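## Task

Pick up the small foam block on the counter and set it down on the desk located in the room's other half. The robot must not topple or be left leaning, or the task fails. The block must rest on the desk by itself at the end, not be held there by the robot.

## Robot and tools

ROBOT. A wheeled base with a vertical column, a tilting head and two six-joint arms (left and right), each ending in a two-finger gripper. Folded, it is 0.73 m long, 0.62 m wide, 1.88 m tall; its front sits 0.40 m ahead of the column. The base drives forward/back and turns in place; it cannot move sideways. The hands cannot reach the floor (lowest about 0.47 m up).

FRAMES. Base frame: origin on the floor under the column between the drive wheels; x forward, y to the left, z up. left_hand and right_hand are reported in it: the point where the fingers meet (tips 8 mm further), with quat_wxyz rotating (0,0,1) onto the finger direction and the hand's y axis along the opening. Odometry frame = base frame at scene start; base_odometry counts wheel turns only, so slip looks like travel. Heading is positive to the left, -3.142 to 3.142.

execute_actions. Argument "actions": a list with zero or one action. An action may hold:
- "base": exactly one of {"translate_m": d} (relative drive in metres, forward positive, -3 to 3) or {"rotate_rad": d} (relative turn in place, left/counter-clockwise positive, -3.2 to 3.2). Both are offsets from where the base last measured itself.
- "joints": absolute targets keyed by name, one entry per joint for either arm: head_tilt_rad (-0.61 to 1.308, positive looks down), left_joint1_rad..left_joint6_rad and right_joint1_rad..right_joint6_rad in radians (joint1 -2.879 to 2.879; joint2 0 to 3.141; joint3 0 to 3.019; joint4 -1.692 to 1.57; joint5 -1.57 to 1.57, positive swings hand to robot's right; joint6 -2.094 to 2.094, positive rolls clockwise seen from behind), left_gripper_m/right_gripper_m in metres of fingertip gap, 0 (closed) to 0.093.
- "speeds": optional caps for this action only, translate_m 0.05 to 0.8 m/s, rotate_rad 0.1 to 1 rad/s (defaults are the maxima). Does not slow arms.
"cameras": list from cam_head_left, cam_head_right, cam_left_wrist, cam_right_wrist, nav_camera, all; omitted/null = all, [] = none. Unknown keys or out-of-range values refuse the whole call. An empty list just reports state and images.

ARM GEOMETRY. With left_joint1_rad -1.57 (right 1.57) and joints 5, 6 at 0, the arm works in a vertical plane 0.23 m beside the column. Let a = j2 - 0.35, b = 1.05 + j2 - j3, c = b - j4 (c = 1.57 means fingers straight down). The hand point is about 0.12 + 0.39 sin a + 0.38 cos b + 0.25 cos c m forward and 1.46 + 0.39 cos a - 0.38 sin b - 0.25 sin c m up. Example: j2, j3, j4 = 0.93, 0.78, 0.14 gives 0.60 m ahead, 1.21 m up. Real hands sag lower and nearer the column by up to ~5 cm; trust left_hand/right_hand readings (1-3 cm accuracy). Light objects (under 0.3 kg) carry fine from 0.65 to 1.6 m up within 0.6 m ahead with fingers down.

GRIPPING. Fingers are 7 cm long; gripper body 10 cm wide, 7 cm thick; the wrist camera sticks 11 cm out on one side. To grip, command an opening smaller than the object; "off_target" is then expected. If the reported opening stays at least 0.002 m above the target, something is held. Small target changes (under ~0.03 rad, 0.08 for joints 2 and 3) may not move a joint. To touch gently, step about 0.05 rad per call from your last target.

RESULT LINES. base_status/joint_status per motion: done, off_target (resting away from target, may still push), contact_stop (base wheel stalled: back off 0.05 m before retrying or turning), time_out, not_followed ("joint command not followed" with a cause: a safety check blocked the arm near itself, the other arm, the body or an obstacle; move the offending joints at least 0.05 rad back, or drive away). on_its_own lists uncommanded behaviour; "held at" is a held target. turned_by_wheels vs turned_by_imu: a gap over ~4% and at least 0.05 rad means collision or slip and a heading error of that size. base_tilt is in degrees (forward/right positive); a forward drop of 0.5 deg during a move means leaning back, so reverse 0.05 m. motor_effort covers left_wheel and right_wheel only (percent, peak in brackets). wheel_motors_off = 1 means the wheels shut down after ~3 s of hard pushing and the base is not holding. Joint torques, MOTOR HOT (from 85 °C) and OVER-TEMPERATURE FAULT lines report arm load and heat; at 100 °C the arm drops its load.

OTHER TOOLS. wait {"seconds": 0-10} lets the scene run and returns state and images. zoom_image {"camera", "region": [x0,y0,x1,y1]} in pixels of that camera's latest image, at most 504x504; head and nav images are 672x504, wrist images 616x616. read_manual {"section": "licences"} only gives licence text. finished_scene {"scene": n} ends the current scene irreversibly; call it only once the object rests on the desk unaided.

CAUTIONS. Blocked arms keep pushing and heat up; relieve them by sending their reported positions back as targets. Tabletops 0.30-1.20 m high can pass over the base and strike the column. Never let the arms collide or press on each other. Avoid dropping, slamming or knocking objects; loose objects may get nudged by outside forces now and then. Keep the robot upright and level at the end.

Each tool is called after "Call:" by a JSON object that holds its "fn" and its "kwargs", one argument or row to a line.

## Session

Call:
{"fn": "execute_actions", "kwargs": {
  "actions": []
}}

Scene clock: 0.00 s.
Joint torques (N m, as the arm reports them, + toward a larger angle): no reading
base_odometry: x=+0.000 y=+0.000 heading=+0.000 (m, m, rad; odometry frame)
turned_by_wheels: +0.000 (rad since the last result)
turned_by_imu: +0.000 (rad since the last result)
base_tilt: forward=+0.5 right=+0.0 (deg)
base_status: not commanded
joint_positions: head_tilt_rad=+0.887 left_joint1_rad=-1.569 left_joint2_rad=+0.887 left_joint3_rad=+0.438 left_joint4_rad=-0.979 left_joint5_rad=+0.015 left_joint6_rad=-0.077 left_gripper_m=+0.094 right_joint1_rad=+1.565 right_joint2_rad=+0.871 right_joint3_rad=+0.376 right_joint4_rad=-0.963 right_joint5_rad=-0.039 right_joint6_rad=+0.085 right_gripper_m=+0.095
joint_status: not commanded
wheel_motors_off: 0
motor_effort: left_wheel=+4 right_wheel=+2 (%)
left_hand: x=+0.1574 y=+0.2224 z=+1.2533 quat_wxyz=(+0.437, +0.039, -0.899, -0.011) (m; base frame)
right_hand: x=+0.1300 y=-0.2198 z=+1.2615 quat_wxyz=(+0.451, -0.049, -0.891, +0.003) (m; base frame)
pictures: cam_head_left, cam_head_right, cam_left_wrist, cam_right_wrist, nav_camera
camera_calibration (this result's frames):
cam_head_left: T_world_to_cam=[[0.014849, -0.993275, -0.114826, 0.229045], [-0.819976, 0.0536222, -0.569881, 0.931065], [0.572206, 0.102617, -0.813665, 1.15218], [0, 0, 0, 1]] pos_world=[0.100768, 0.059346, 1.49438]
cam_head_right: T_world_to_cam=[[0.0269387, -0.994238, -0.103757, 0.110002], [-0.812311, 0.0387206, -0.581938, 0.953226], [0.582602, 0.0999595, -0.806587, 1.14995], [0, 0, 0, 1]] pos_world=[0.101391, -0.0424896, 1.49366]
cam_left_wrist: T_world_to_cam=[[0.0544396, -0.997009, -0.0548652, 0.285107], [-0.0423659, -0.0572035, 0.997463, -1.22772], [-0.997618, -0.0519771, -0.0453533, 0.343204], [0, 0, 0, 1]] pos_world=[0.274853, 0.231864, 1.25581]
cam_right_wrist: T_world_to_cam=[[-0.0763724, -0.99555, 0.0551962, -0.276174], [-0.00891957, 0.0560378, 0.998389, -1.24469], [-0.997039, 0.075757, -0.0131596, 0.286522], [0, 0, 0, 1]] pos_world=[0.25348, -0.226902, 1.2617]
Images, in order (width x height): cam_head_left 672x504, cam_head_right 672x504, cam_left_wrist 616x616, cam_right_wrist 616x616, nav_camera 672x504.

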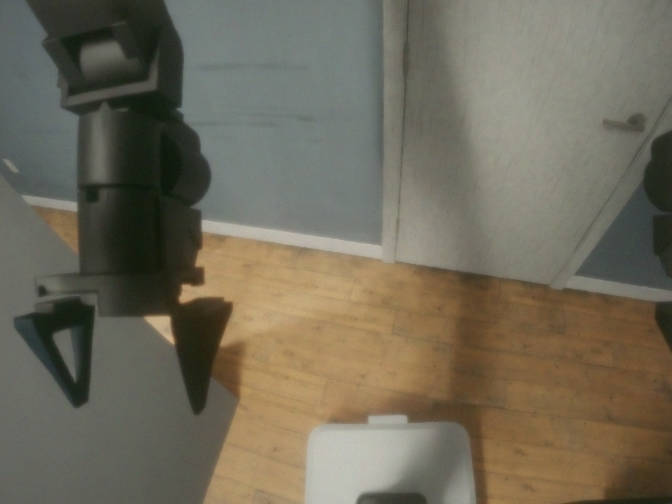

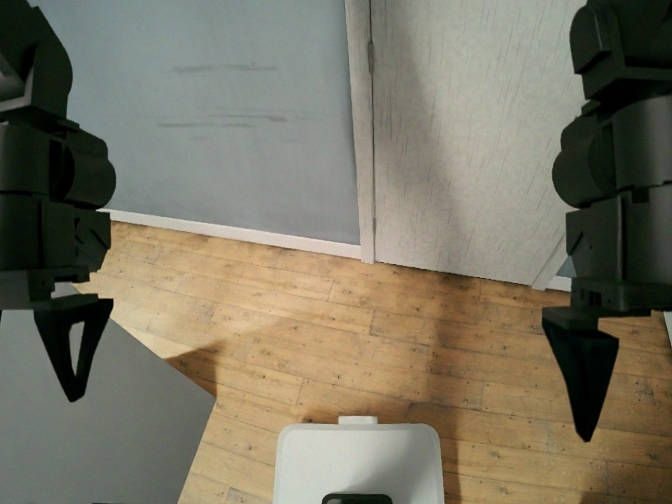

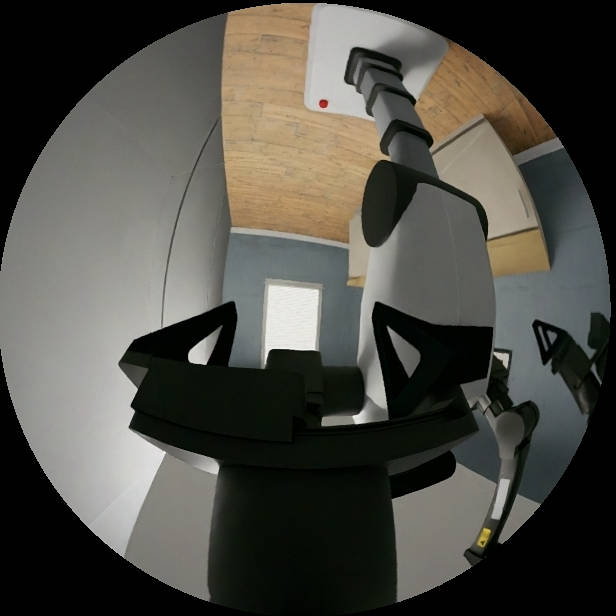

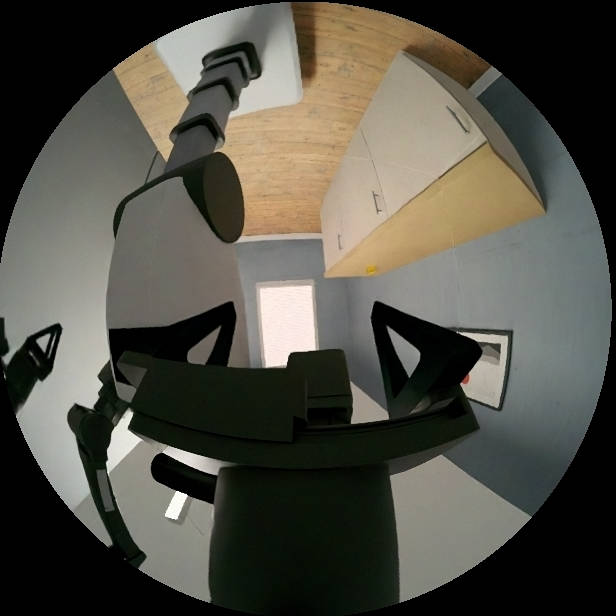

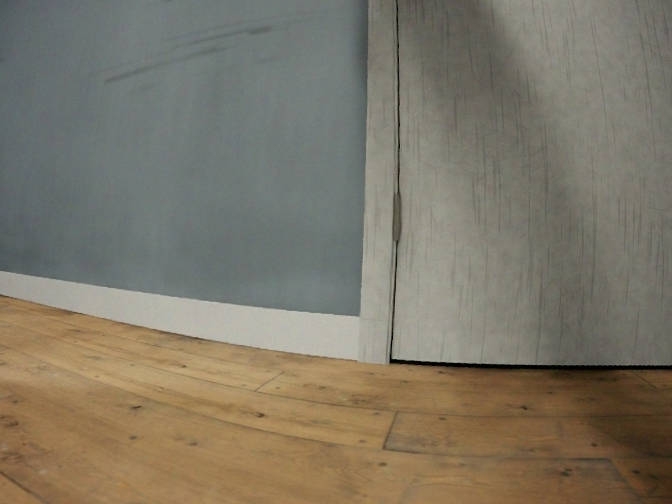

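Call:
{"fn": "execute_actions", "kwargs": {
  "actions": [
    {"base": {"rotate_rad": -0.17}, "joints": {"head_tilt_rad": 0.6}}
  ],
  "cameras": []
}}

Call:
{"fn": "execute_actions", "kwargs": {
  "actions": [
    {"base": {"translate_m": -1.1}}
  ],
  "cameras": ["cam_right_wrist", "cam_head_right"]
}}

Scene clock: 48.73 s.
Joint torques (N m, as the arm reports them, + toward a larger angle): left_arm=[ 0.14 -7.03 -0.81 -1.27 -0.08  0.16] | right_arm=[ 1.61 -6.51 -1.47 -1.    0.12 -0.06]
base_odometry: x=+0.000 y=+0.000 heading=-0.169 (m, m, rad; odometry frame)
turned_by_wheels: -0.169 (rad since the last result)
turned_by_imu: -0.167 (rad since the last result)
base_tilt: forward=+0.3 right=-0.2 (deg)
base_status: done
joint_positions: head_tilt_rad=+0.618 left_joint1_rad=-1.569 left_joint2_rad=+0.887 left_joint3_rad=+0.438 left_joint4_rad=-0.979 left_joint5_rad=+0.015 left_joint6_rad=-0.077 left_gripper_m=+0.094 right_joint1_rad=+1.565 right_joint2_rad=+0.871 right_joint3_rad=+0.376 right_joint4_rad=-0.963 right_joint5_rad=-0.039 right_joint6_rad=+0.085 right_gripper_m=+0.095
joint_status: all done
wheel_motors_off: 0
motor_effort: left_wheel=+2(34) right_wheel=-6(26) (%)
left_hand: x=+0.1574 y=+0.2224 z=+1.2533 quat_wxyz=(+0.437, +0.039, -0.899, -0.011) (m; base frame)
right_hand: x=+0.1300 y=-0.2198 z=+1.2615 quat_wxyz=(+0.451, -0.049, -0.891, +0.003) (m; base frame)
pictures: none
No camera images: the call's "cameras" was empty. Leave "cameras" out to get every camera's image.

Scene clock: 51.90 s.
Joint torques (N m, as the arm reports them, + toward a larger angle): left_arm=[ 0.41 -7.7  -0.68 -1.22 -0.13  0.14] | right_arm=[ 1.59 -6.14 -1.32 -1.    0.12 -0.06]
base_odometry: x=-1.084 y=+0.185 heading=-0.169 (m, m, rad; odometry frame)
turned_by_wheels: +0.000 (rad since the last result)
turned_by_imu: +0.002 (rad since the last result)
base_tilt: forward=+0.3 right=-0.1 (deg)
base_status: done
joint_positions: head_tilt_rad=+0.617 left_joint1_rad=-1.569 left_joint2_rad=+0.887 left_joint3_rad=+0.436 left_joint4_rad=-0.979 left_joint5_rad=+0.015 left_joint6_rad=-0.077 left_gripper_m=+0.094 right_joint1_rad=+1.565 right_joint2_rad=+0.871 right_joint3_rad=+0.374 right_joint4_rad=-0.963 right_joint5_rad=-0.039 right_joint6_rad=+0.085 right_gripper_m=+0.095
joint_status: not commanded
wheel_motors_off: 0
motor_effort: left_wheel=+1(60) right_wheel=+0(54) (%)
left_hand: x=+0.1562 y=+0.2224 z=+1.2537 quat_wxyz=(+0.438, +0.039, -0.898, -0.011) (m; base frame)
right_hand: x=+0.1288 y=-0.2198 z=+1.2619 quat_wxyz=(+0.452, -0.049, -0.891, +0.003) (m; base frame)
pictures: cam_head_right, cam_right_wrist
camera_calibration (this result's frames):
cam_head_right: T_world_to_cam=[[0.0536631, -0.994238, -0.0927979, 0.0917887], [-0.62745, 0.0387206, -0.777694, 1.24545], [0.776806, 0.0999595, -0.621757, 0.855596], [0, 0, 0, 1]] pos_world=[0.111897, -0.0424896, 1.50907]
cam_right_wrist: T_world_to_cam=[[-0.0762564, -0.99555, 0.0553648, -0.276513], [-0.00663382, 0.0560318, 0.998407, -1.24545], [-0.997066, 0.0757676, -0.0108771, 0.282449], [0, 0, 0, 1]] pos_world=[0.252273, -0.226898, 1.26185]
Images, in order (width x height): cam_head_right 672x504, cam_right_wrist 616x616.

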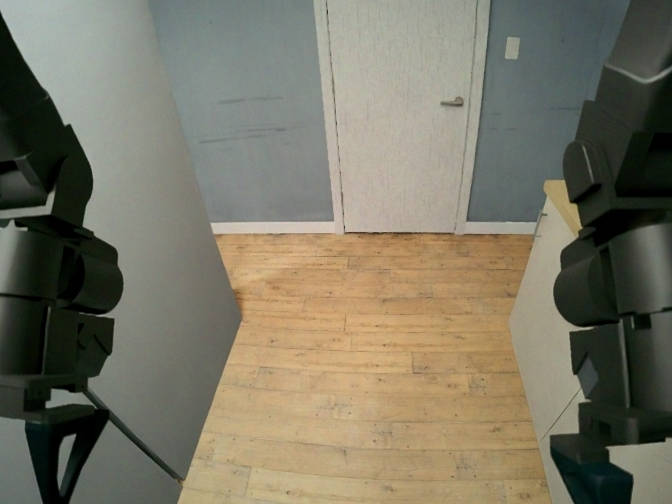

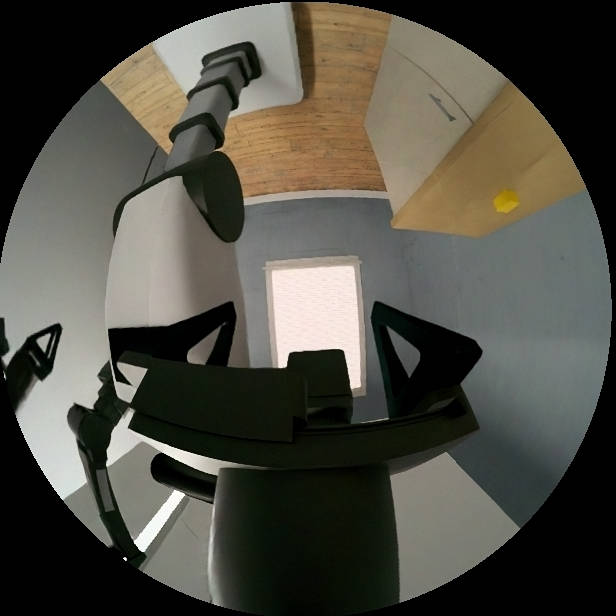

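Call:
{"fn": "execute_actions", "kwargs": {
  "actions": [
    {"base": {"rotate_rad": -1.51}, "joints": {"right_joint1_rad": 1.57, "right_joint2_rad": 1.3, "right_joint3_rad": 1.36, "right_joint4_rad": -0.56, "right_joint5_rad": 0.0, "right_joint6_rad": 0.0}}
  ],
  "cameras": ["cam_head_left", "cam_head_right", "cam_right_wrist", "nav_camera"]
}}

Scene clock: 70.20 s.
Joint torques (N m, as the arm reports them, + toward a larger angle): left_arm=[ 0.6  -7.21 -0.76 -1.19 -0.06  0.13] | right_arm=[  1.71 -20.31   4.65   0.9    0.18  -0.16]
base_odometry: x=-1.084 y=+0.185 heading=-1.678 (m, m, rad; odometry frame)
turned_by_wheels: -1.509 (rad since the last result)
turned_by_imu: -1.496 (rad since the last result)
base_tilt: forward=+0.4 right=-0.1 (deg)
base_status: done
joint_positions: head_tilt_rad=+0.617 left_joint1_rad=-1.569 left_joint2_rad=+0.887 left_joint3_rad=+0.437 left_joint4_rad=-0.979 left_joint5_rad=+0.015 left_joint6_rad=-0.077 left_gripper_m=+0.094 right_joint1_rad=+1.567 right_joint2_rad=+1.303 right_joint3_rad=+1.361 right_joint4_rad=-0.564 right_joint5_rad=-0.001 right_joint6_rad=+0.009 right_gripper_m=+0.095
joint_status: all done
wheel_motors_off: 0
motor_effort: left_wheel=+3(52) right_wheel=-4(39) (%)
left_hand: x=+0.1570 y=+0.2224 z=+1.2534 quat_wxyz=(+0.437, +0.039, -0.899, -0.011) (m; base frame)
right_hand: x=+0.6527 y=-0.2277 z=+1.1131 quat_wxyz=(-0.009, -0.005, -1.000, +0.001) (m; base frame)
pictures: cam_head_left, cam_head_right, cam_right_wrist, nav_camera
camera_calibration (this result's frames):
cam_head_left: T_world_to_cam=[[0.0449678, -0.993275, -0.106693, 0.215014], [-0.638056, 0.0536222, -0.768121, 1.22726], [0.768676, 0.102617, -0.631353, 0.861593], [0, 0, 0, 1]] pos_world=[0.111104, 0.059346, 1.50959]
cam_head_right: T_world_to_cam=[[0.0536631, -0.994238, -0.0927979, 0.0917887], [-0.62745, 0.0387206, -0.777694, 1.24545], [0.776806, 0.0999595, -0.621756, 0.855596], [0, 0, 0, 1]] pos_world=[0.111897, -0.0424896, 1.50907]
cam_right_wrist: T_world_to_cam=[[-0.0109461, -0.999865, 0.0122417, -0.231868], [-0.822484, 0.0159653, 0.568565, -0.0910798], [-0.568684, -0.00384504, -0.822547, 1.40955], [0, 0, 0, 1]] pos_world=[0.724138, -0.224963, 1.21404]
Images, in order (width x height): cam_head_left 672x504, cam_head_right 672x504, cam_right_wrist 616x616, nav_camera 672x504.

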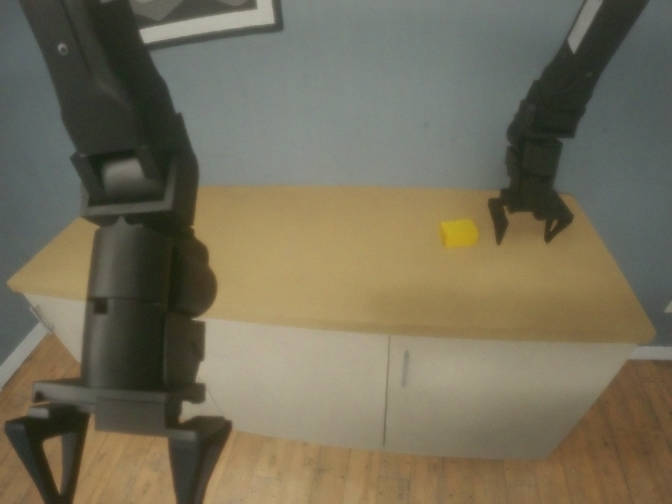

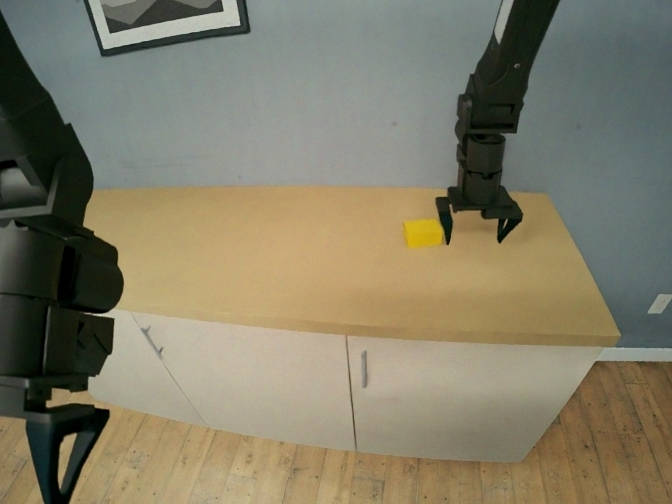

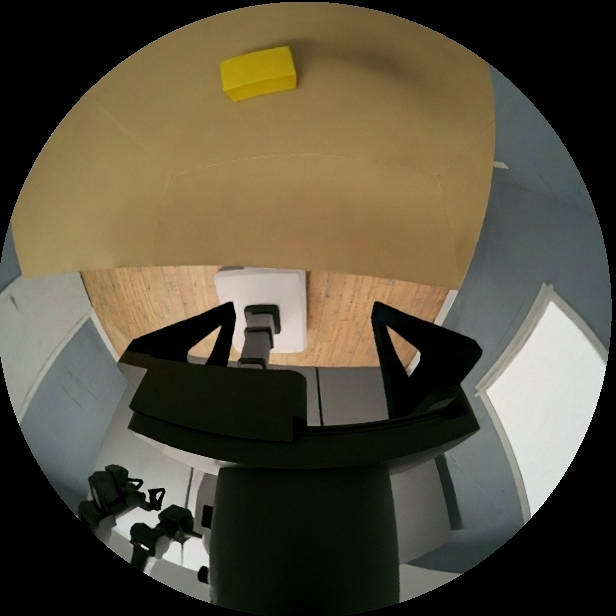

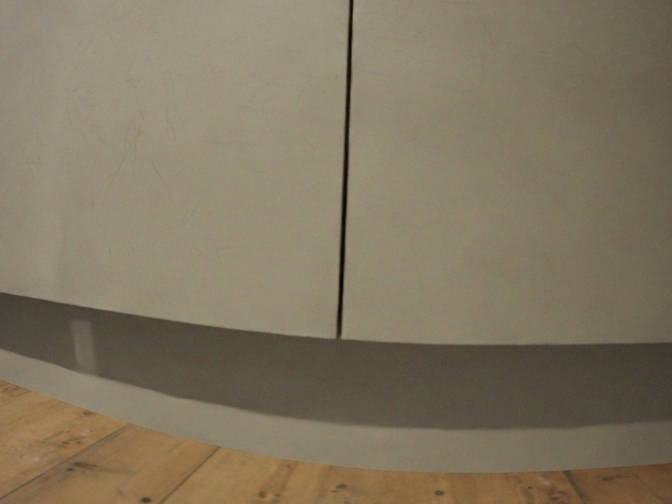

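Call:
{"fn": "zoom_image", "kwargs": {
  "camera": "cam_right_wrist",
  "region": [190, 20, 330, 130]
}}

Call:
{"fn": "zoom_image", "kwargs": {
  "camera": "cam_head_left",
  "region": [410, 190, 510, 270]
}}

Call:
{"fn": "zoom_image", "kwargs": {
  "camera": "cam_head_right",
  "region": [374, 190, 474, 270]
}}

Region (190, 20, 330, 130) of cam_right_wrist's 616x616 image, scaled by 3.600, with more detail than that image has; it fills the top 396 rows of this view, and the rest is white.

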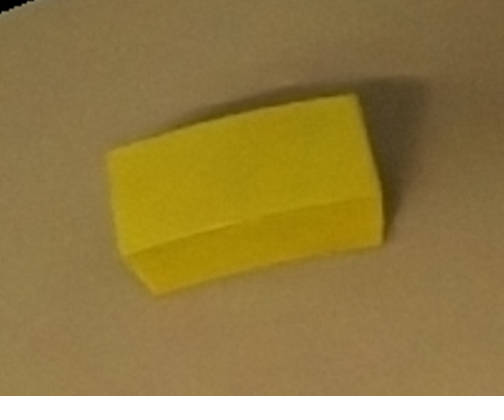

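Region (410, 190, 510, 270) of cam_head_left's 672x504 image, scaled by 5.040, with more detail than that image has; it fills the top 403 rows of this view, and the rest is white.

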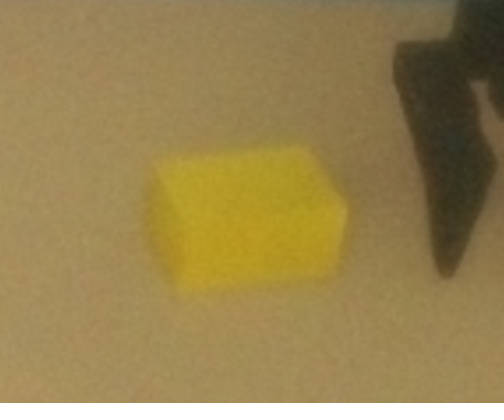

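Region (374, 190, 474, 270) of cam_head_right's 672x504 image, scaled by 5.040, with more detail than that image has; it fills the top 403 rows of this view, and the rest is white.

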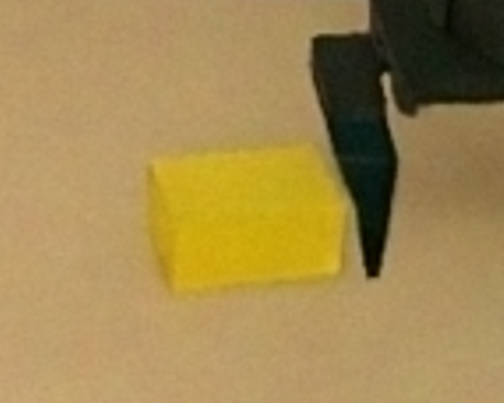

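Call:
{"fn": "execute_actions", "kwargs": {
  "actions": [
    {"base": {"translate_m": 0.2}, "joints": {"right_joint1_rad": 1.65, "right_joint2_rad": 1.54, "right_joint3_rad": 1.67, "right_joint4_rad": -0.64, "right_joint5_rad": 0.065, "right_joint6_rad": 1.46, "head_tilt_rad": 0.75}}
  ],
  "cameras": ["cam_head_left", "cam_head_right", "cam_right_wrist"]
}}

Scene clock: 105.47 s.
Joint torques (N m, as the arm reports them, + toward a larger angle): left_arm=[ 0.52 -6.79 -0.9  -1.3  -0.11  0.13] | right_arm=[  2.02 -23.32   6.23   0.42   0.3    0.04]
base_odometry: x=-1.106 y=-0.014 heading=-1.679 (m, m, rad; odometry frame)
turned_by_wheels: -0.001 (rad since the last result)
turned_by_imu: +0.000 (rad since the last result)
base_tilt: forward=+0.2 right=-0.1 (deg)
base_status: done
joint_positions: head_tilt_rad=+0.753 left_joint1_rad=-1.569 left_joint2_rad=+0.887 left_joint3_rad=+0.440 left_joint4_rad=-0.979 left_joint5_rad=+0.015 left_joint6_rad=-0.077 left_gripper_m=+0.094 right_joint1_rad=+1.656 right_joint2_rad=+1.549 right_joint3_rad=+1.654 right_joint4_rad=-0.634 right_joint5_rad=+0.063 right_joint6_rad=+1.450 right_gripper_m=+0.095
joint_status: all done
wheel_motors_off: 0
motor_effort: left_wheel=-1(62) right_wheel=+1(59) (%)
left_hand: x=+0.1584 y=+0.2224 z=+1.2530 quat_wxyz=(+0.436, +0.039, -0.899, -0.011) (m; base frame)
right_hand: x=+0.7056 y=-0.1790 z=+1.0415 quat_wxyz=(+0.005, -0.647, -0.762, -0.003) (m; base frame)
pictures: cam_head_left, cam_head_right, cam_right_wrist
camera_calibration (this result's frames):
cam_head_left: T_world_to_cam=[[0.0301, -0.993275, -0.111802, 0.223624], [-0.736228, 0.0536222, -0.674606, 1.08815], [0.676064, 0.102617, -0.729662, 1.01762], [0, 0, 0, 1]] pos_world=[0.106422, 0.059346, 1.5016]
cam_head_right: T_world_to_cam=[[0.0405976, -0.994238, -0.099212, 0.10232], [-0.727016, 0.0387206, -0.685528, 1.10849], [0.685419, 0.0999595, -0.721255, 1.01339], [0, 0, 0, 1]] pos_world=[0.107136, -0.0424896, 1.50097]
cam_right_wrist: T_world_to_cam=[[-0.986602, -0.162729, 0.0116882, 0.657169], [-0.124228, 0.795751, 0.592746, -0.385974], [-0.105758, 0.583352, -0.805305, 1.14138], [0, 0, 0, 1]] pos_world=[0.721125, -0.251745, 1.14026]
Images, in order (width x height): cam_head_left 672x504, cam_head_right 672x504, cam_right_wrist 616x616.

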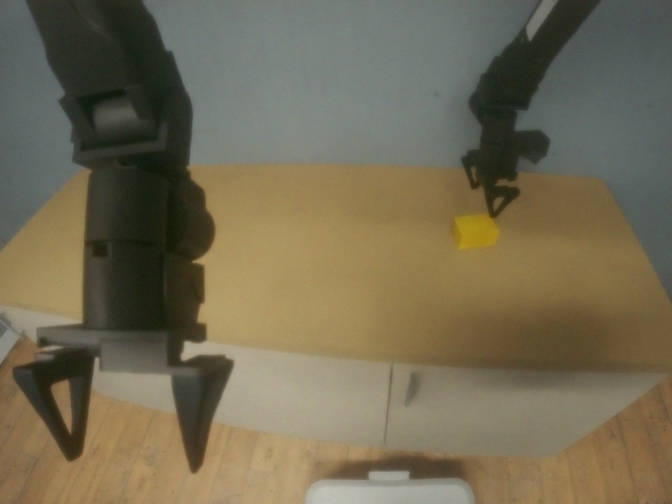

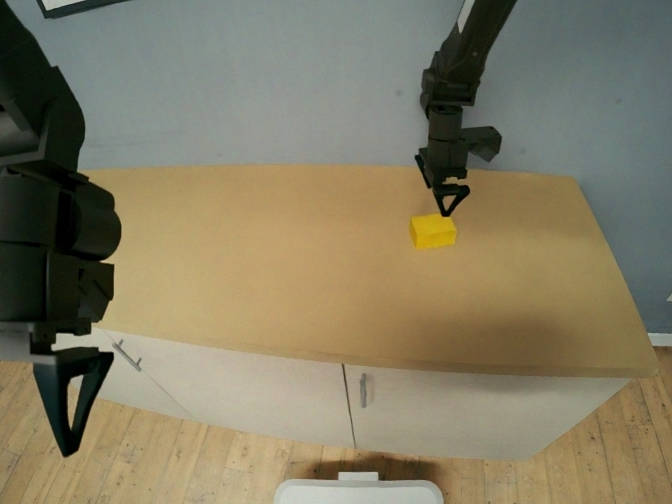

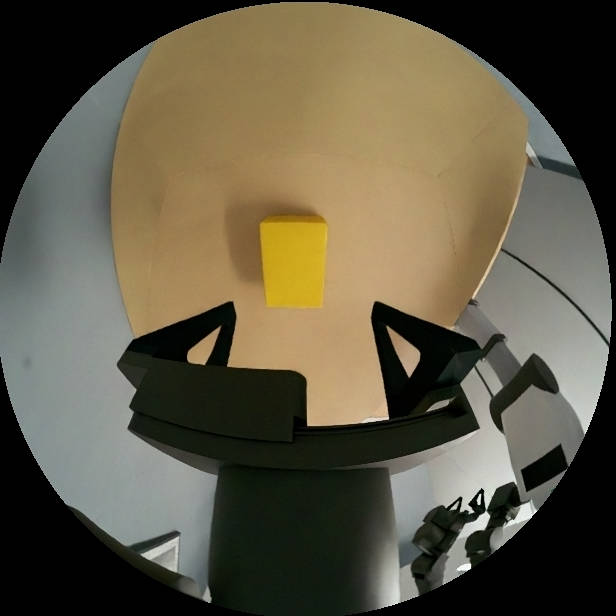

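Call:
{"fn": "zoom_image", "kwargs": {
  "camera": "cam_right_wrist",
  "region": [204, 150, 404, 350]
}}

Region (204, 150, 404, 350) of cam_right_wrist's 616x616 image, scaled by 2.520, with more detail than that image has.

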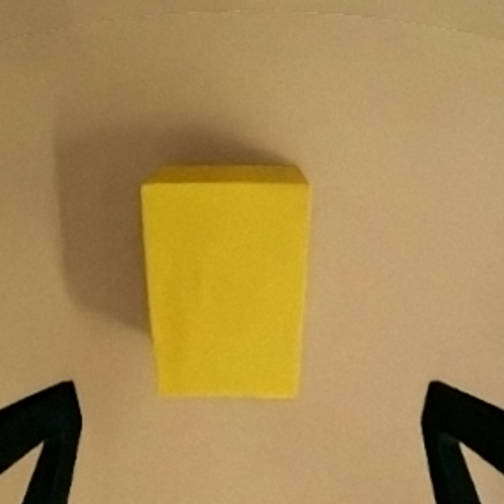

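Call:
{"fn": "execute_actions", "kwargs": {
  "actions": [
    {"joints": {"right_joint2_rad": 1.785, "right_joint3_rad": 1.885, "right_joint4_rad": -0.595}}
  ],
  "cameras": ["cam_head_right", "cam_right_wrist"]
}}

Scene clock: 151.10 s.
Joint torques (N m, as the arm reports them, + toward a larger angle): left_arm=[ 0.28 -6.98 -0.78 -1.35 -0.11  0.17] | right_arm=[  2.27 -20.7    5.3    0.98   0.11   0.03]
base_odometry: x=-1.106 y=-0.014 heading=-1.679 (m, m, rad; odometry frame)
turned_by_wheels: +0.000 (rad since the last result)
turned_by_imu: +0.001 (rad since the last result)
base_tilt: forward=+0.3 right=-0.1 (deg)
base_status: not commanded
joint_positions: head_tilt_rad=+0.753 left_joint1_rad=-1.569 left_joint2_rad=+0.887 left_joint3_rad=+0.438 left_joint4_rad=-0.979 left_joint5_rad=+0.015 left_joint6_rad=-0.077 left_gripper_m=+0.094 right_joint1_rad=+1.656 right_joint2_rad=+1.746 right_joint3_rad=+1.884 right_joint4_rad=-0.602 right_joint5_rad=+0.067 right_joint6_rad=+1.450 right_gripper_m=+0.095
joint_status: all done
wheel_motors_off: 0
motor_effort: left_wheel=-3(5) right_wheel=+1(6) (%)
left_hand: x=+0.1574 y=+0.2224 z=+1.2533 quat_wxyz=(+0.437, +0.039, -0.899, -0.011) (m; base frame)
right_hand: x=+0.7513 y=-0.1730 z=+0.9765 quat_wxyz=(-0.020, -0.649, -0.761, -0.023) (m; base frame)
pictures: cam_head_right, cam_right_wrist
camera_calibration (this result's frames):
cam_head_right: T_world_to_cam=[[0.0405967, -0.994238, -0.0992123, 0.10232], [-0.727022, 0.0387206, -0.685521, 1.10848], [0.685413, 0.0999595, -0.721261, 1.0134], [0, 0, 0, 1]] pos_world=[0.107136, -0.0424896, 1.50097]
cam_right_wrist: T_world_to_cam=[[-0.986113, -0.157982, -0.0512044, 0.765815], [-0.158001, 0.797522, 0.582232, -0.310607], [-0.0511457, 0.582237, -0.811409, 1.05518], [0, 0, 0, 1]] pos_world=[0.760072, -0.245665, 1.07624]
Images, in order (width x height): cam_head_right 672x504, cam_right_wrist 616x616.

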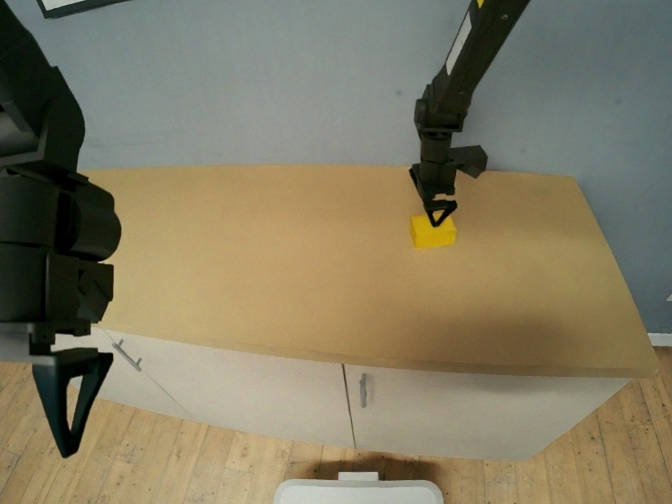

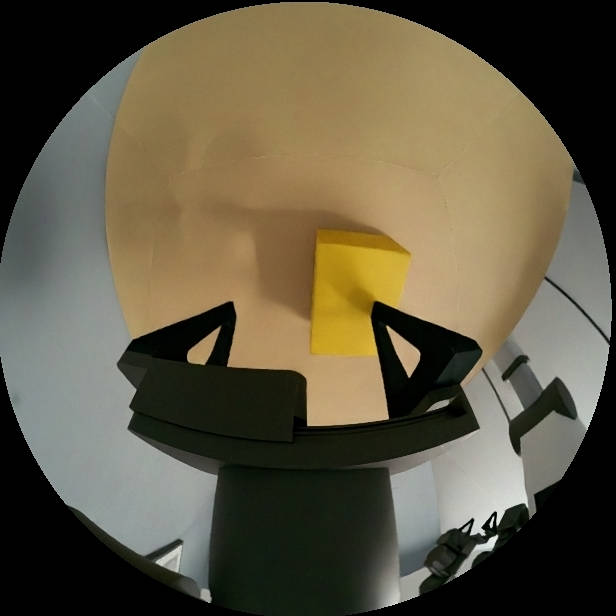

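Call:
{"fn": "execute_actions", "kwargs": {
  "actions": [
    {"base": {"translate_m": -0.025}, "joints": {"right_joint2_rad": 1.66}, "speeds": {"translate_m": 0.05}}
  ],
  "cameras": ["cam_right_wrist"]
}}

Scene clock: 180.77 s.
Joint torques (N m, as the arm reports them, + toward a larger angle): left_arm=[ 0.15 -7.34 -0.71 -1.2  -0.08  0.14] | right_arm=[  2.23 -24.74   6.41   1.18   0.13   0.02]
base_odometry: x=-1.103 y=+0.011 heading=-1.679 (m, m, rad; odometry frame)
turned_by_wheels: +0.001 (rad since the last result)
turned_by_imu: +0.002 (rad since the last result)
base_tilt: forward=+0.5 right=+0.0 (deg)
base_status: done
joint_positions: head_tilt_rad=+0.753 left_joint1_rad=-1.569 left_joint2_rad=+0.887 left_joint3_rad=+0.437 left_joint4_rad=-0.979 left_joint5_rad=+0.015 left_joint6_rad=-0.077 left_gripper_m=+0.094 right_joint1_rad=+1.656 right_joint2_rad=+1.665 right_joint3_rad=+1.879 right_joint4_rad=-0.601 right_joint5_rad=+0.067 right_joint6_rad=+1.450 right_gripper_m=+0.095
joint_status: all done
wheel_motors_off: 0
motor_effort: left_wheel=+1(43) right_wheel=+0(39) (%)
left_hand: x=+0.1570 y=+0.2224 z=+1.2534 quat_wxyz=(+0.437, +0.039, -0.899, -0.011) (m; base frame)
right_hand: x=+0.7858 y=-0.1753 z=+1.0277 quat_wxyz=(-0.048, -0.649, -0.757, -0.049) (m; base frame)
pictures: cam_right_wrist
camera_calibration (this result's frames):
cam_right_wrist: T_world_to_cam=[[-0.98014, -0.152112, -0.127233, 0.876645], [-0.19778, 0.796643, 0.571177, -0.290651], [0.0144765, 0.584998, -0.810906, 1.04824], [0, 0, 0, 1]] pos_world=[0.786575, -0.248327, 1.12758]
Images, in order (width x height): cam_right_wrist 616x616.

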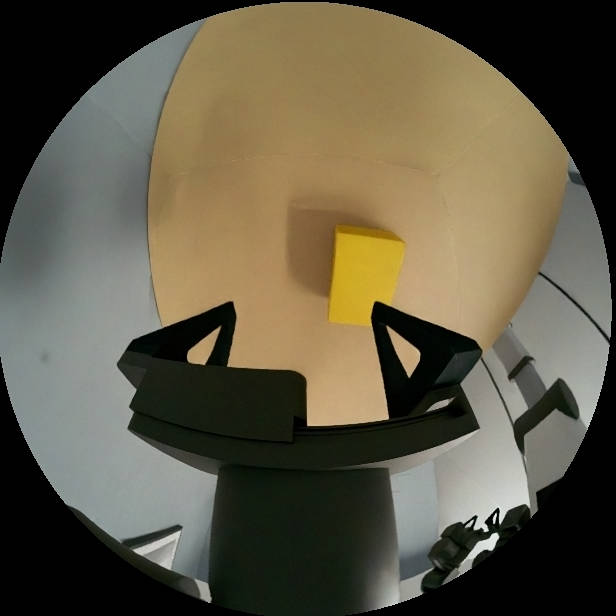

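Call:
{"fn": "zoom_image", "kwargs": {
  "camera": "cam_right_wrist",
  "region": [280, 190, 440, 350]
}}

Region (280, 190, 440, 350) of cam_right_wrist's 616x616 image, scaled by 3.150, with more detail than that image has.

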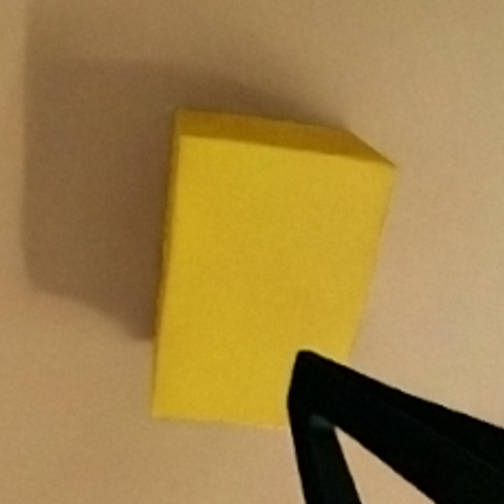

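Call:
{"fn": "execute_actions", "kwargs": {
  "actions": [
    {"base": {"translate_m": -0.008}, "joints": {"right_joint2_rad": 1.785}}
  ],
  "cameras": ["cam_head_right", "cam_right_wrist"]
}}

Scene clock: 202.50 s.
Joint torques (N m, as the arm reports them, + toward a larger angle): left_arm=[ 0.14 -7.18 -0.55 -1.23 -0.11  0.12] | right_arm=[  2.37 -24.42   5.67   0.9    0.14   0.03]
base_odometry: x=-1.102 y=+0.019 heading=-1.678 (m, m, rad; odometry frame)
turned_by_wheels: +0.000 (rad since the last result)
turned_by_imu: +0.001 (rad since the last result)
base_tilt: forward=+0.5 right=-0.1 (deg)
base_status: done
joint_positions: head_tilt_rad=+0.753 left_joint1_rad=-1.569 left_joint2_rad=+0.887 left_joint3_rad=+0.436 left_joint4_rad=-0.979 left_joint5_rad=+0.015 left_joint6_rad=-0.077 left_gripper_m=+0.094 right_joint1_rad=+1.656 right_joint2_rad=+1.795 right_joint3_rad=+1.873 right_joint4_rad=-0.601 right_joint5_rad=+0.067 right_joint6_rad=+1.450 right_gripper_m=+0.095
joint_status: all done
wheel_motors_off: 0
motor_effort: left_wheel=+1(41) right_wheel=-2(40) (%)
left_hand: x=+0.1562 y=+0.2224 z=+1.2537 quat_wxyz=(+0.438, +0.039, -0.898, -0.011) (m; base frame)
right_hand: x=+0.7214 y=-0.1719 z=+0.9444 quat_wxyz=(+0.001, -0.647, -0.762, -0.003) (m; base frame)
pictures: cam_head_right, cam_right_wrist
camera_calibration (this result's frames):
cam_head_right: T_world_to_cam=[[0.0405436, -0.994238, -0.099234, 0.102356], [-0.727389, 0.0387206, -0.685132, 1.1079], [0.685026, 0.0999595, -0.721628, 1.01399], [0, 0, 0, 1]] pos_world=[0.107115, -0.0424896, 1.50094]
cam_right_wrist: T_world_to_cam=[[-0.986724, -0.162276, 0.00657392, 0.680043], [-0.127377, 0.798361, 0.588553, -0.3254], [-0.100756, 0.579901, -0.808432, 1.0595], [0, 0, 0, 1]] pos_world=[0.736318, -0.244266, 1.04358]
Images, in order (width x height): cam_head_right 672x504, cam_right_wrist 616x616.

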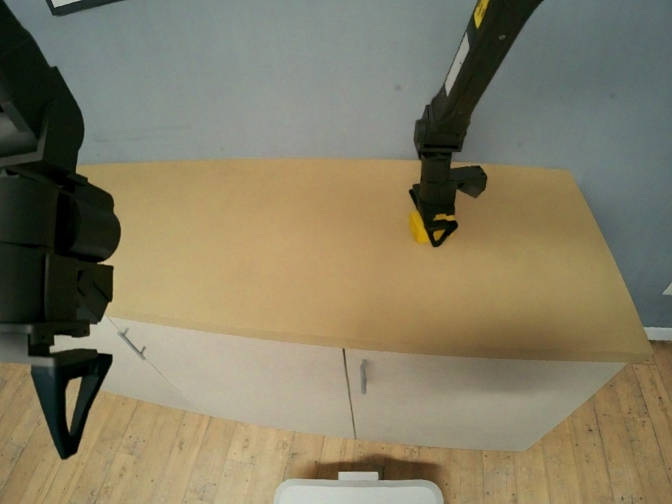

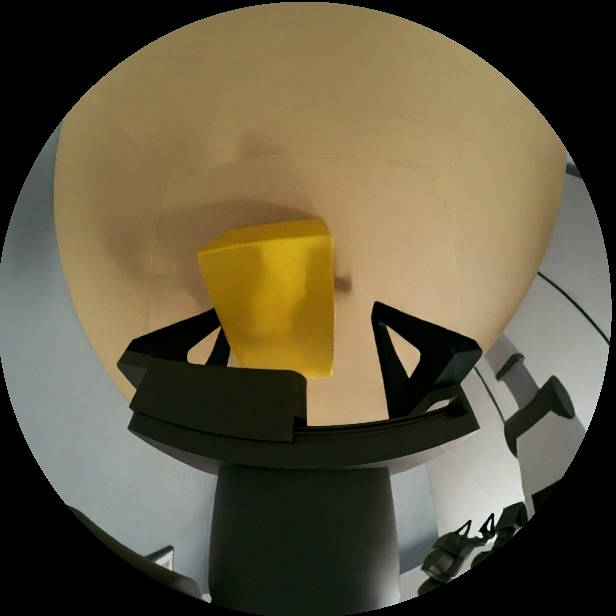

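The block is now between the fingers. Closing.

Call:
{"fn": "execute_actions", "kwargs": {
  "actions": [
    {"joints": {"right_gripper_m": 0.03}}
  ],
  "cameras": ["cam_right_wrist"]
}}

Scene clock: 209.30 s.
Joint torques (N m, as the arm reports them, + toward a larger angle): left_arm=[ 0.35 -7.23 -0.65 -1.15 -0.1   0.12] | right_arm=[  2.35 -24.25   5.71   0.91   0.14   0.03]
base_odometry: x=-1.102 y=+0.019 heading=-1.678 (m, m, rad; odometry frame)
turned_by_wheels: +0.000 (rad since the last result)
turned_by_imu: +0.001 (rad since the last result)
base_tilt: forward=+0.2 right=-0.2 (deg)
base_status: not commanded
joint_positions: head_tilt_rad=+0.753 left_joint1_rad=-1.569 left_joint2_rad=+0.887 left_joint3_rad=+0.436 left_joint4_rad=-0.979 left_joint5_rad=+0.015 left_joint6_rad=-0.077 left_gripper_m=+0.094 right_joint1_rad=+1.656 right_joint2_rad=+1.795 right_joint3_rad=+1.873 right_joint4_rad=-0.601 right_joint5_rad=+0.067 right_joint6_rad=+1.451 right_gripper_m=+0.058
joint_status: right_gripper_m off_target (ended at +0.058, target +0.030)
wheel_motors_off: 0
motor_effort: left_wheel=+1(1) right_wheel=-2(1) (%)
left_hand: x=+0.1562 y=+0.2224 z=+1.2537 quat_wxyz=(+0.438, +0.039, -0.898, -0.011) (m; base frame)
right_hand: x=+0.7214 y=-0.1719 z=+0.9444 quat_wxyz=(+0.001, -0.647, -0.762, -0.003) (m; base frame)
pictures: cam_right_wrist
camera_calibration (this result's frames):
cam_right_wrist: T_world_to_cam=[[-0.986785, -0.161899, 0.00657621, 0.68015], [-0.127071, 0.798409, 0.588554, -0.325613], [-0.100537, 0.57994, -0.808431, 1.05935], [0, 0, 0, 1]] pos_world=[0.736291, -0.244272, 1.04358]
Images, in order (width x height): cam_right_wrist 616x616.

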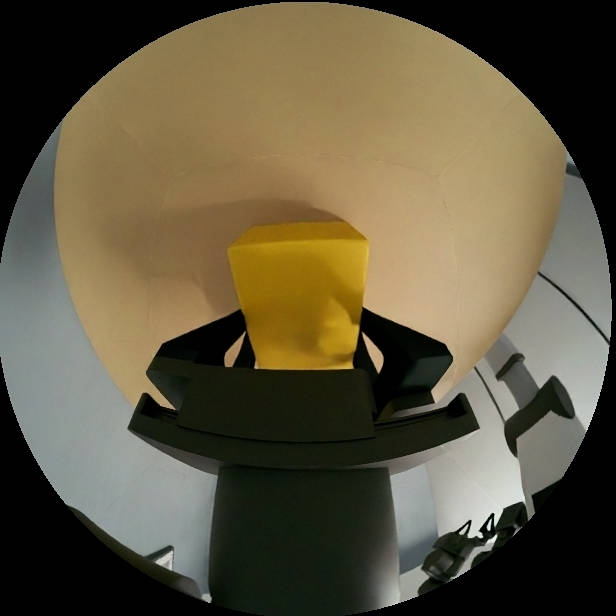

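Call:
{"fn": "execute_actions", "kwargs": {
  "actions": []
}}

Scene clock: 234.40 s.
Joint torques (N m, as the arm reports them, + toward a larger angle): left_arm=[ 0.46 -7.66 -0.53 -1.35 -0.09  0.13] | right_arm=[  2.32 -24.26   5.73   0.89   0.14   0.03]
base_odometry: x=-1.102 y=+0.019 heading=-1.678 (m, m, rad; odometry frame)
turned_by_wheels: +0.000 (rad since the last result)
turned_by_imu: +0.001 (rad since the last result)
base_tilt: forward=+0.5 right=+0.0 (deg)
base_status: not commanded
joint_positions: head_tilt_rad=+0.753 left_joint1_rad=-1.569 left_joint2_rad=+0.887 left_joint3_rad=+0.436 left_joint4_rad=-0.979 left_joint5_rad=+0.015 left_joint6_rad=-0.077 left_gripper_m=+0.094 right_joint1_rad=+1.656 right_joint2_rad=+1.795 right_joint3_rad=+1.873 right_joint4_rad=-0.601 right_joint5_rad=+0.067 right_joint6_rad=+1.451 right_gripper_m=+0.058
joint_status: right_gripper_m off_target (ended at +0.058, target +0.030)
wheel_motors_off: 0
motor_effort: left_wheel=+1(1) right_wheel=-2(1) (%)
left_hand: x=+0.1562 y=+0.2224 z=+1.2537 quat_wxyz=(+0.438, +0.039, -0.898, -0.011) (m; base frame)
right_hand: x=+0.7214 y=-0.1719 z=+0.9444 quat_wxyz=(+0.001, -0.647, -0.762, -0.003) (m; base frame)
pictures: cam_head_left, cam_head_right, cam_left_wrist, cam_right_wrist, nav_camera
camera_calibration (this result's frames):
cam_head_left: T_world_to_cam=[[0.0300392, -0.993275, -0.111818, 0.223653], [-0.736595, 0.0536222, -0.674206, 1.08756], [0.675667, 0.102617, -0.73003, 1.01821], [0, 0, 0, 1]] pos_world=[0.106401, 0.059346, 1.50157]
cam_head_right: T_world_to_cam=[[0.0405436, -0.994238, -0.099234, 0.102356], [-0.727389, 0.0387206, -0.685132, 1.1079], [0.685026, 0.0999595, -0.721628, 1.01399], [0, 0, 0, 1]] pos_world=[0.107115, -0.0424896, 1.50094]
cam_left_wrist: T_world_to_cam=[[0.0543183, -0.997008, -0.0549871, 0.285364], [-0.0400825, -0.0572011, 0.997558, -1.22862], [-0.997719, -0.0519816, -0.0430696, 0.339159], [0, 0, 0, 1]] pos_world=[0.273639, 0.231862, 1.25592]
cam_right_wrist: T_world_to_cam=[[-0.986785, -0.161899, 0.00657621, 0.68015], [-0.127071, 0.798409, 0.588554, -0.325613], [-0.100537, 0.57994, -0.808431, 1.05935], [0, 0, 0, 1]] pos_world=[0.736291, -0.244272, 1.04358]
Images, in order (width x height): cam_head_left 672x504, cam_head_right 672x504, cam_left_wrist 616x616, cam_right_wrist 616x616, nav_camera 672x504.

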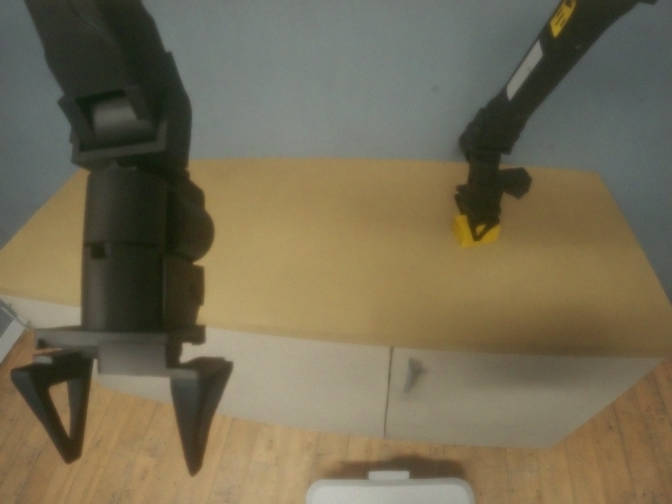

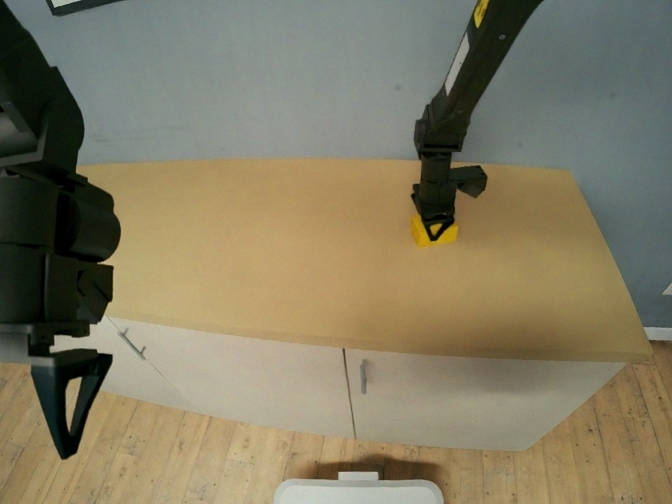

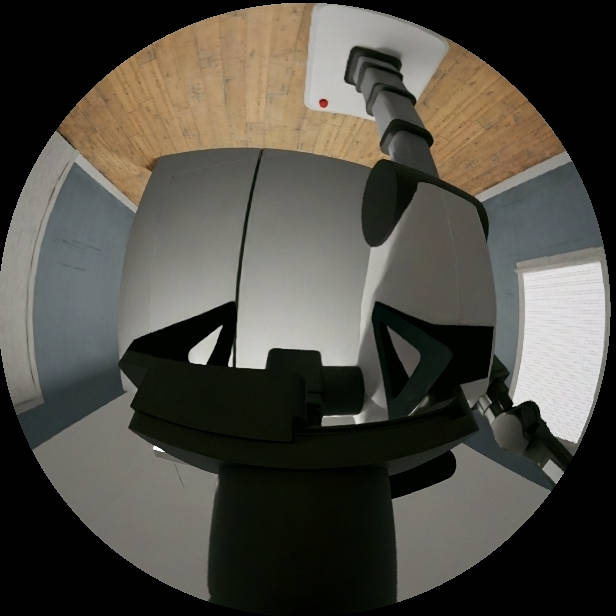

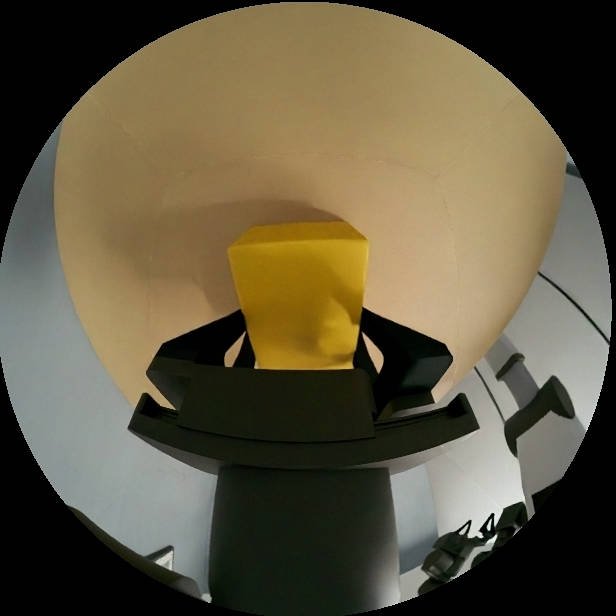

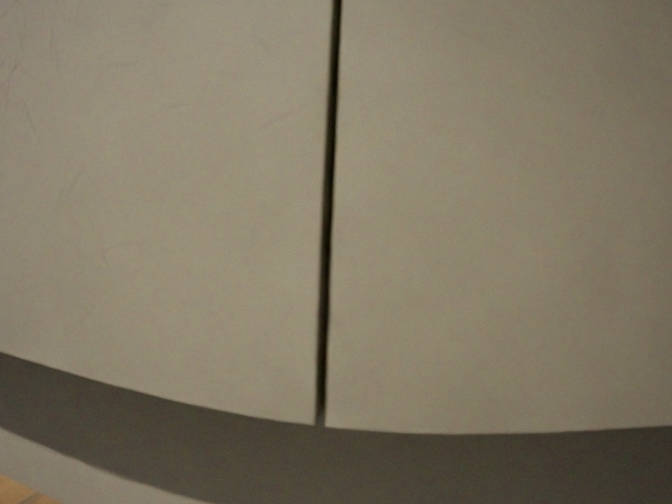

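Call:
{"fn": "execute_actions", "kwargs": {
  "actions": [
    {"base": {"translate_m": -0.18}, "joints": {"right_joint2_rad": 1.55, "right_joint4_rad": -0.8, "right_gripper_m": 0.03}}
  ],
  "cameras": ["cam_head_right", "cam_right_wrist"]
}}

Scene clock: 290.27 s.
Joint torques (N m, as the arm reports them, + toward a larger angle): left_arm=[ 0.59 -7.28 -0.57 -1.29 -0.11  0.19] | right_arm=[  2.05 -23.75   7.22   0.39   0.15   0.02]
base_odometry: x=-1.083 y=+0.198 heading=-1.677 (m, m, rad; odometry frame)
turned_by_wheels: +0.001 (rad since the last result)
turned_by_imu: +0.002 (rad since the last result)
base_tilt: forward=+0.5 right=+0.1 (deg)
base_status: done
joint_positions: head_tilt_rad=+0.753 left_joint1_rad=-1.569 left_joint2_rad=+0.887 left_joint3_rad=+0.437 left_joint4_rad=-0.979 left_joint5_rad=+0.015 left_joint6_rad=-0.077 left_gripper_m=+0.094 right_joint1_rad=+1.655 right_joint2_rad=+1.538 right_joint3_rad=+1.879 right_joint4_rad=-0.789 right_joint5_rad=+0.067 right_joint6_rad=+1.451 right_gripper_m=+0.058
joint_status: right_gripper_m off_target (ended at +0.058, target +0.030); the others done
wheel_motors_off: 0
motor_effort: left_wheel=+1(50) right_wheel=-3(48) (%)
left_hand: x=+0.1566 y=+0.2224 z=+1.2536 quat_wxyz=(+0.437, +0.039, -0.898, -0.011) (m; base frame)
right_hand: x=+0.7895 y=-0.1812 z=+1.1069 quat_wxyz=(-0.026, -0.649, -0.760, -0.028) (m; base frame)
pictures: cam_head_right, cam_right_wrist
camera_calibration (this result's frames):
cam_head_right: T_world_to_cam=[[0.0405321, -0.994238, -0.0992387, 0.102364], [-0.727468, 0.0387206, -0.685048, 1.10777], [0.684943, 0.0999595, -0.721707, 1.01411], [0, 0, 0, 1]] pos_world=[0.107111, -0.0424896, 1.50093]
cam_right_wrist: T_world_to_cam=[[-0.985462, -0.156269, -0.066666, 0.825834], [-0.165699, 0.797367, 0.580301, -0.365776], [-0.037526, 0.582912, -0.811669, 1.15738], [0, 0, 0, 1]] pos_world=[0.796652, -0.25394, 1.20672]
Images, in order (width x height): cam_head_right 672x504, cam_right_wrist 616x616.

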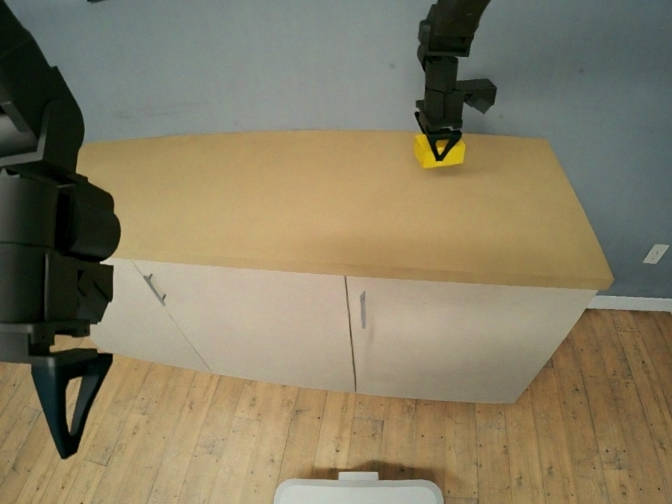

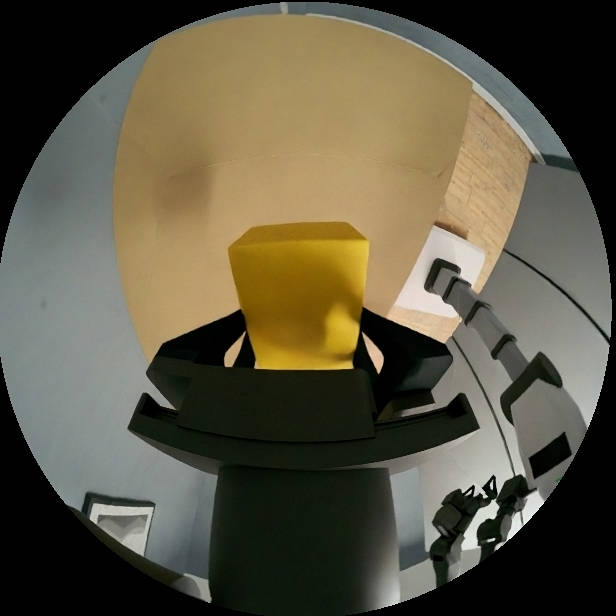

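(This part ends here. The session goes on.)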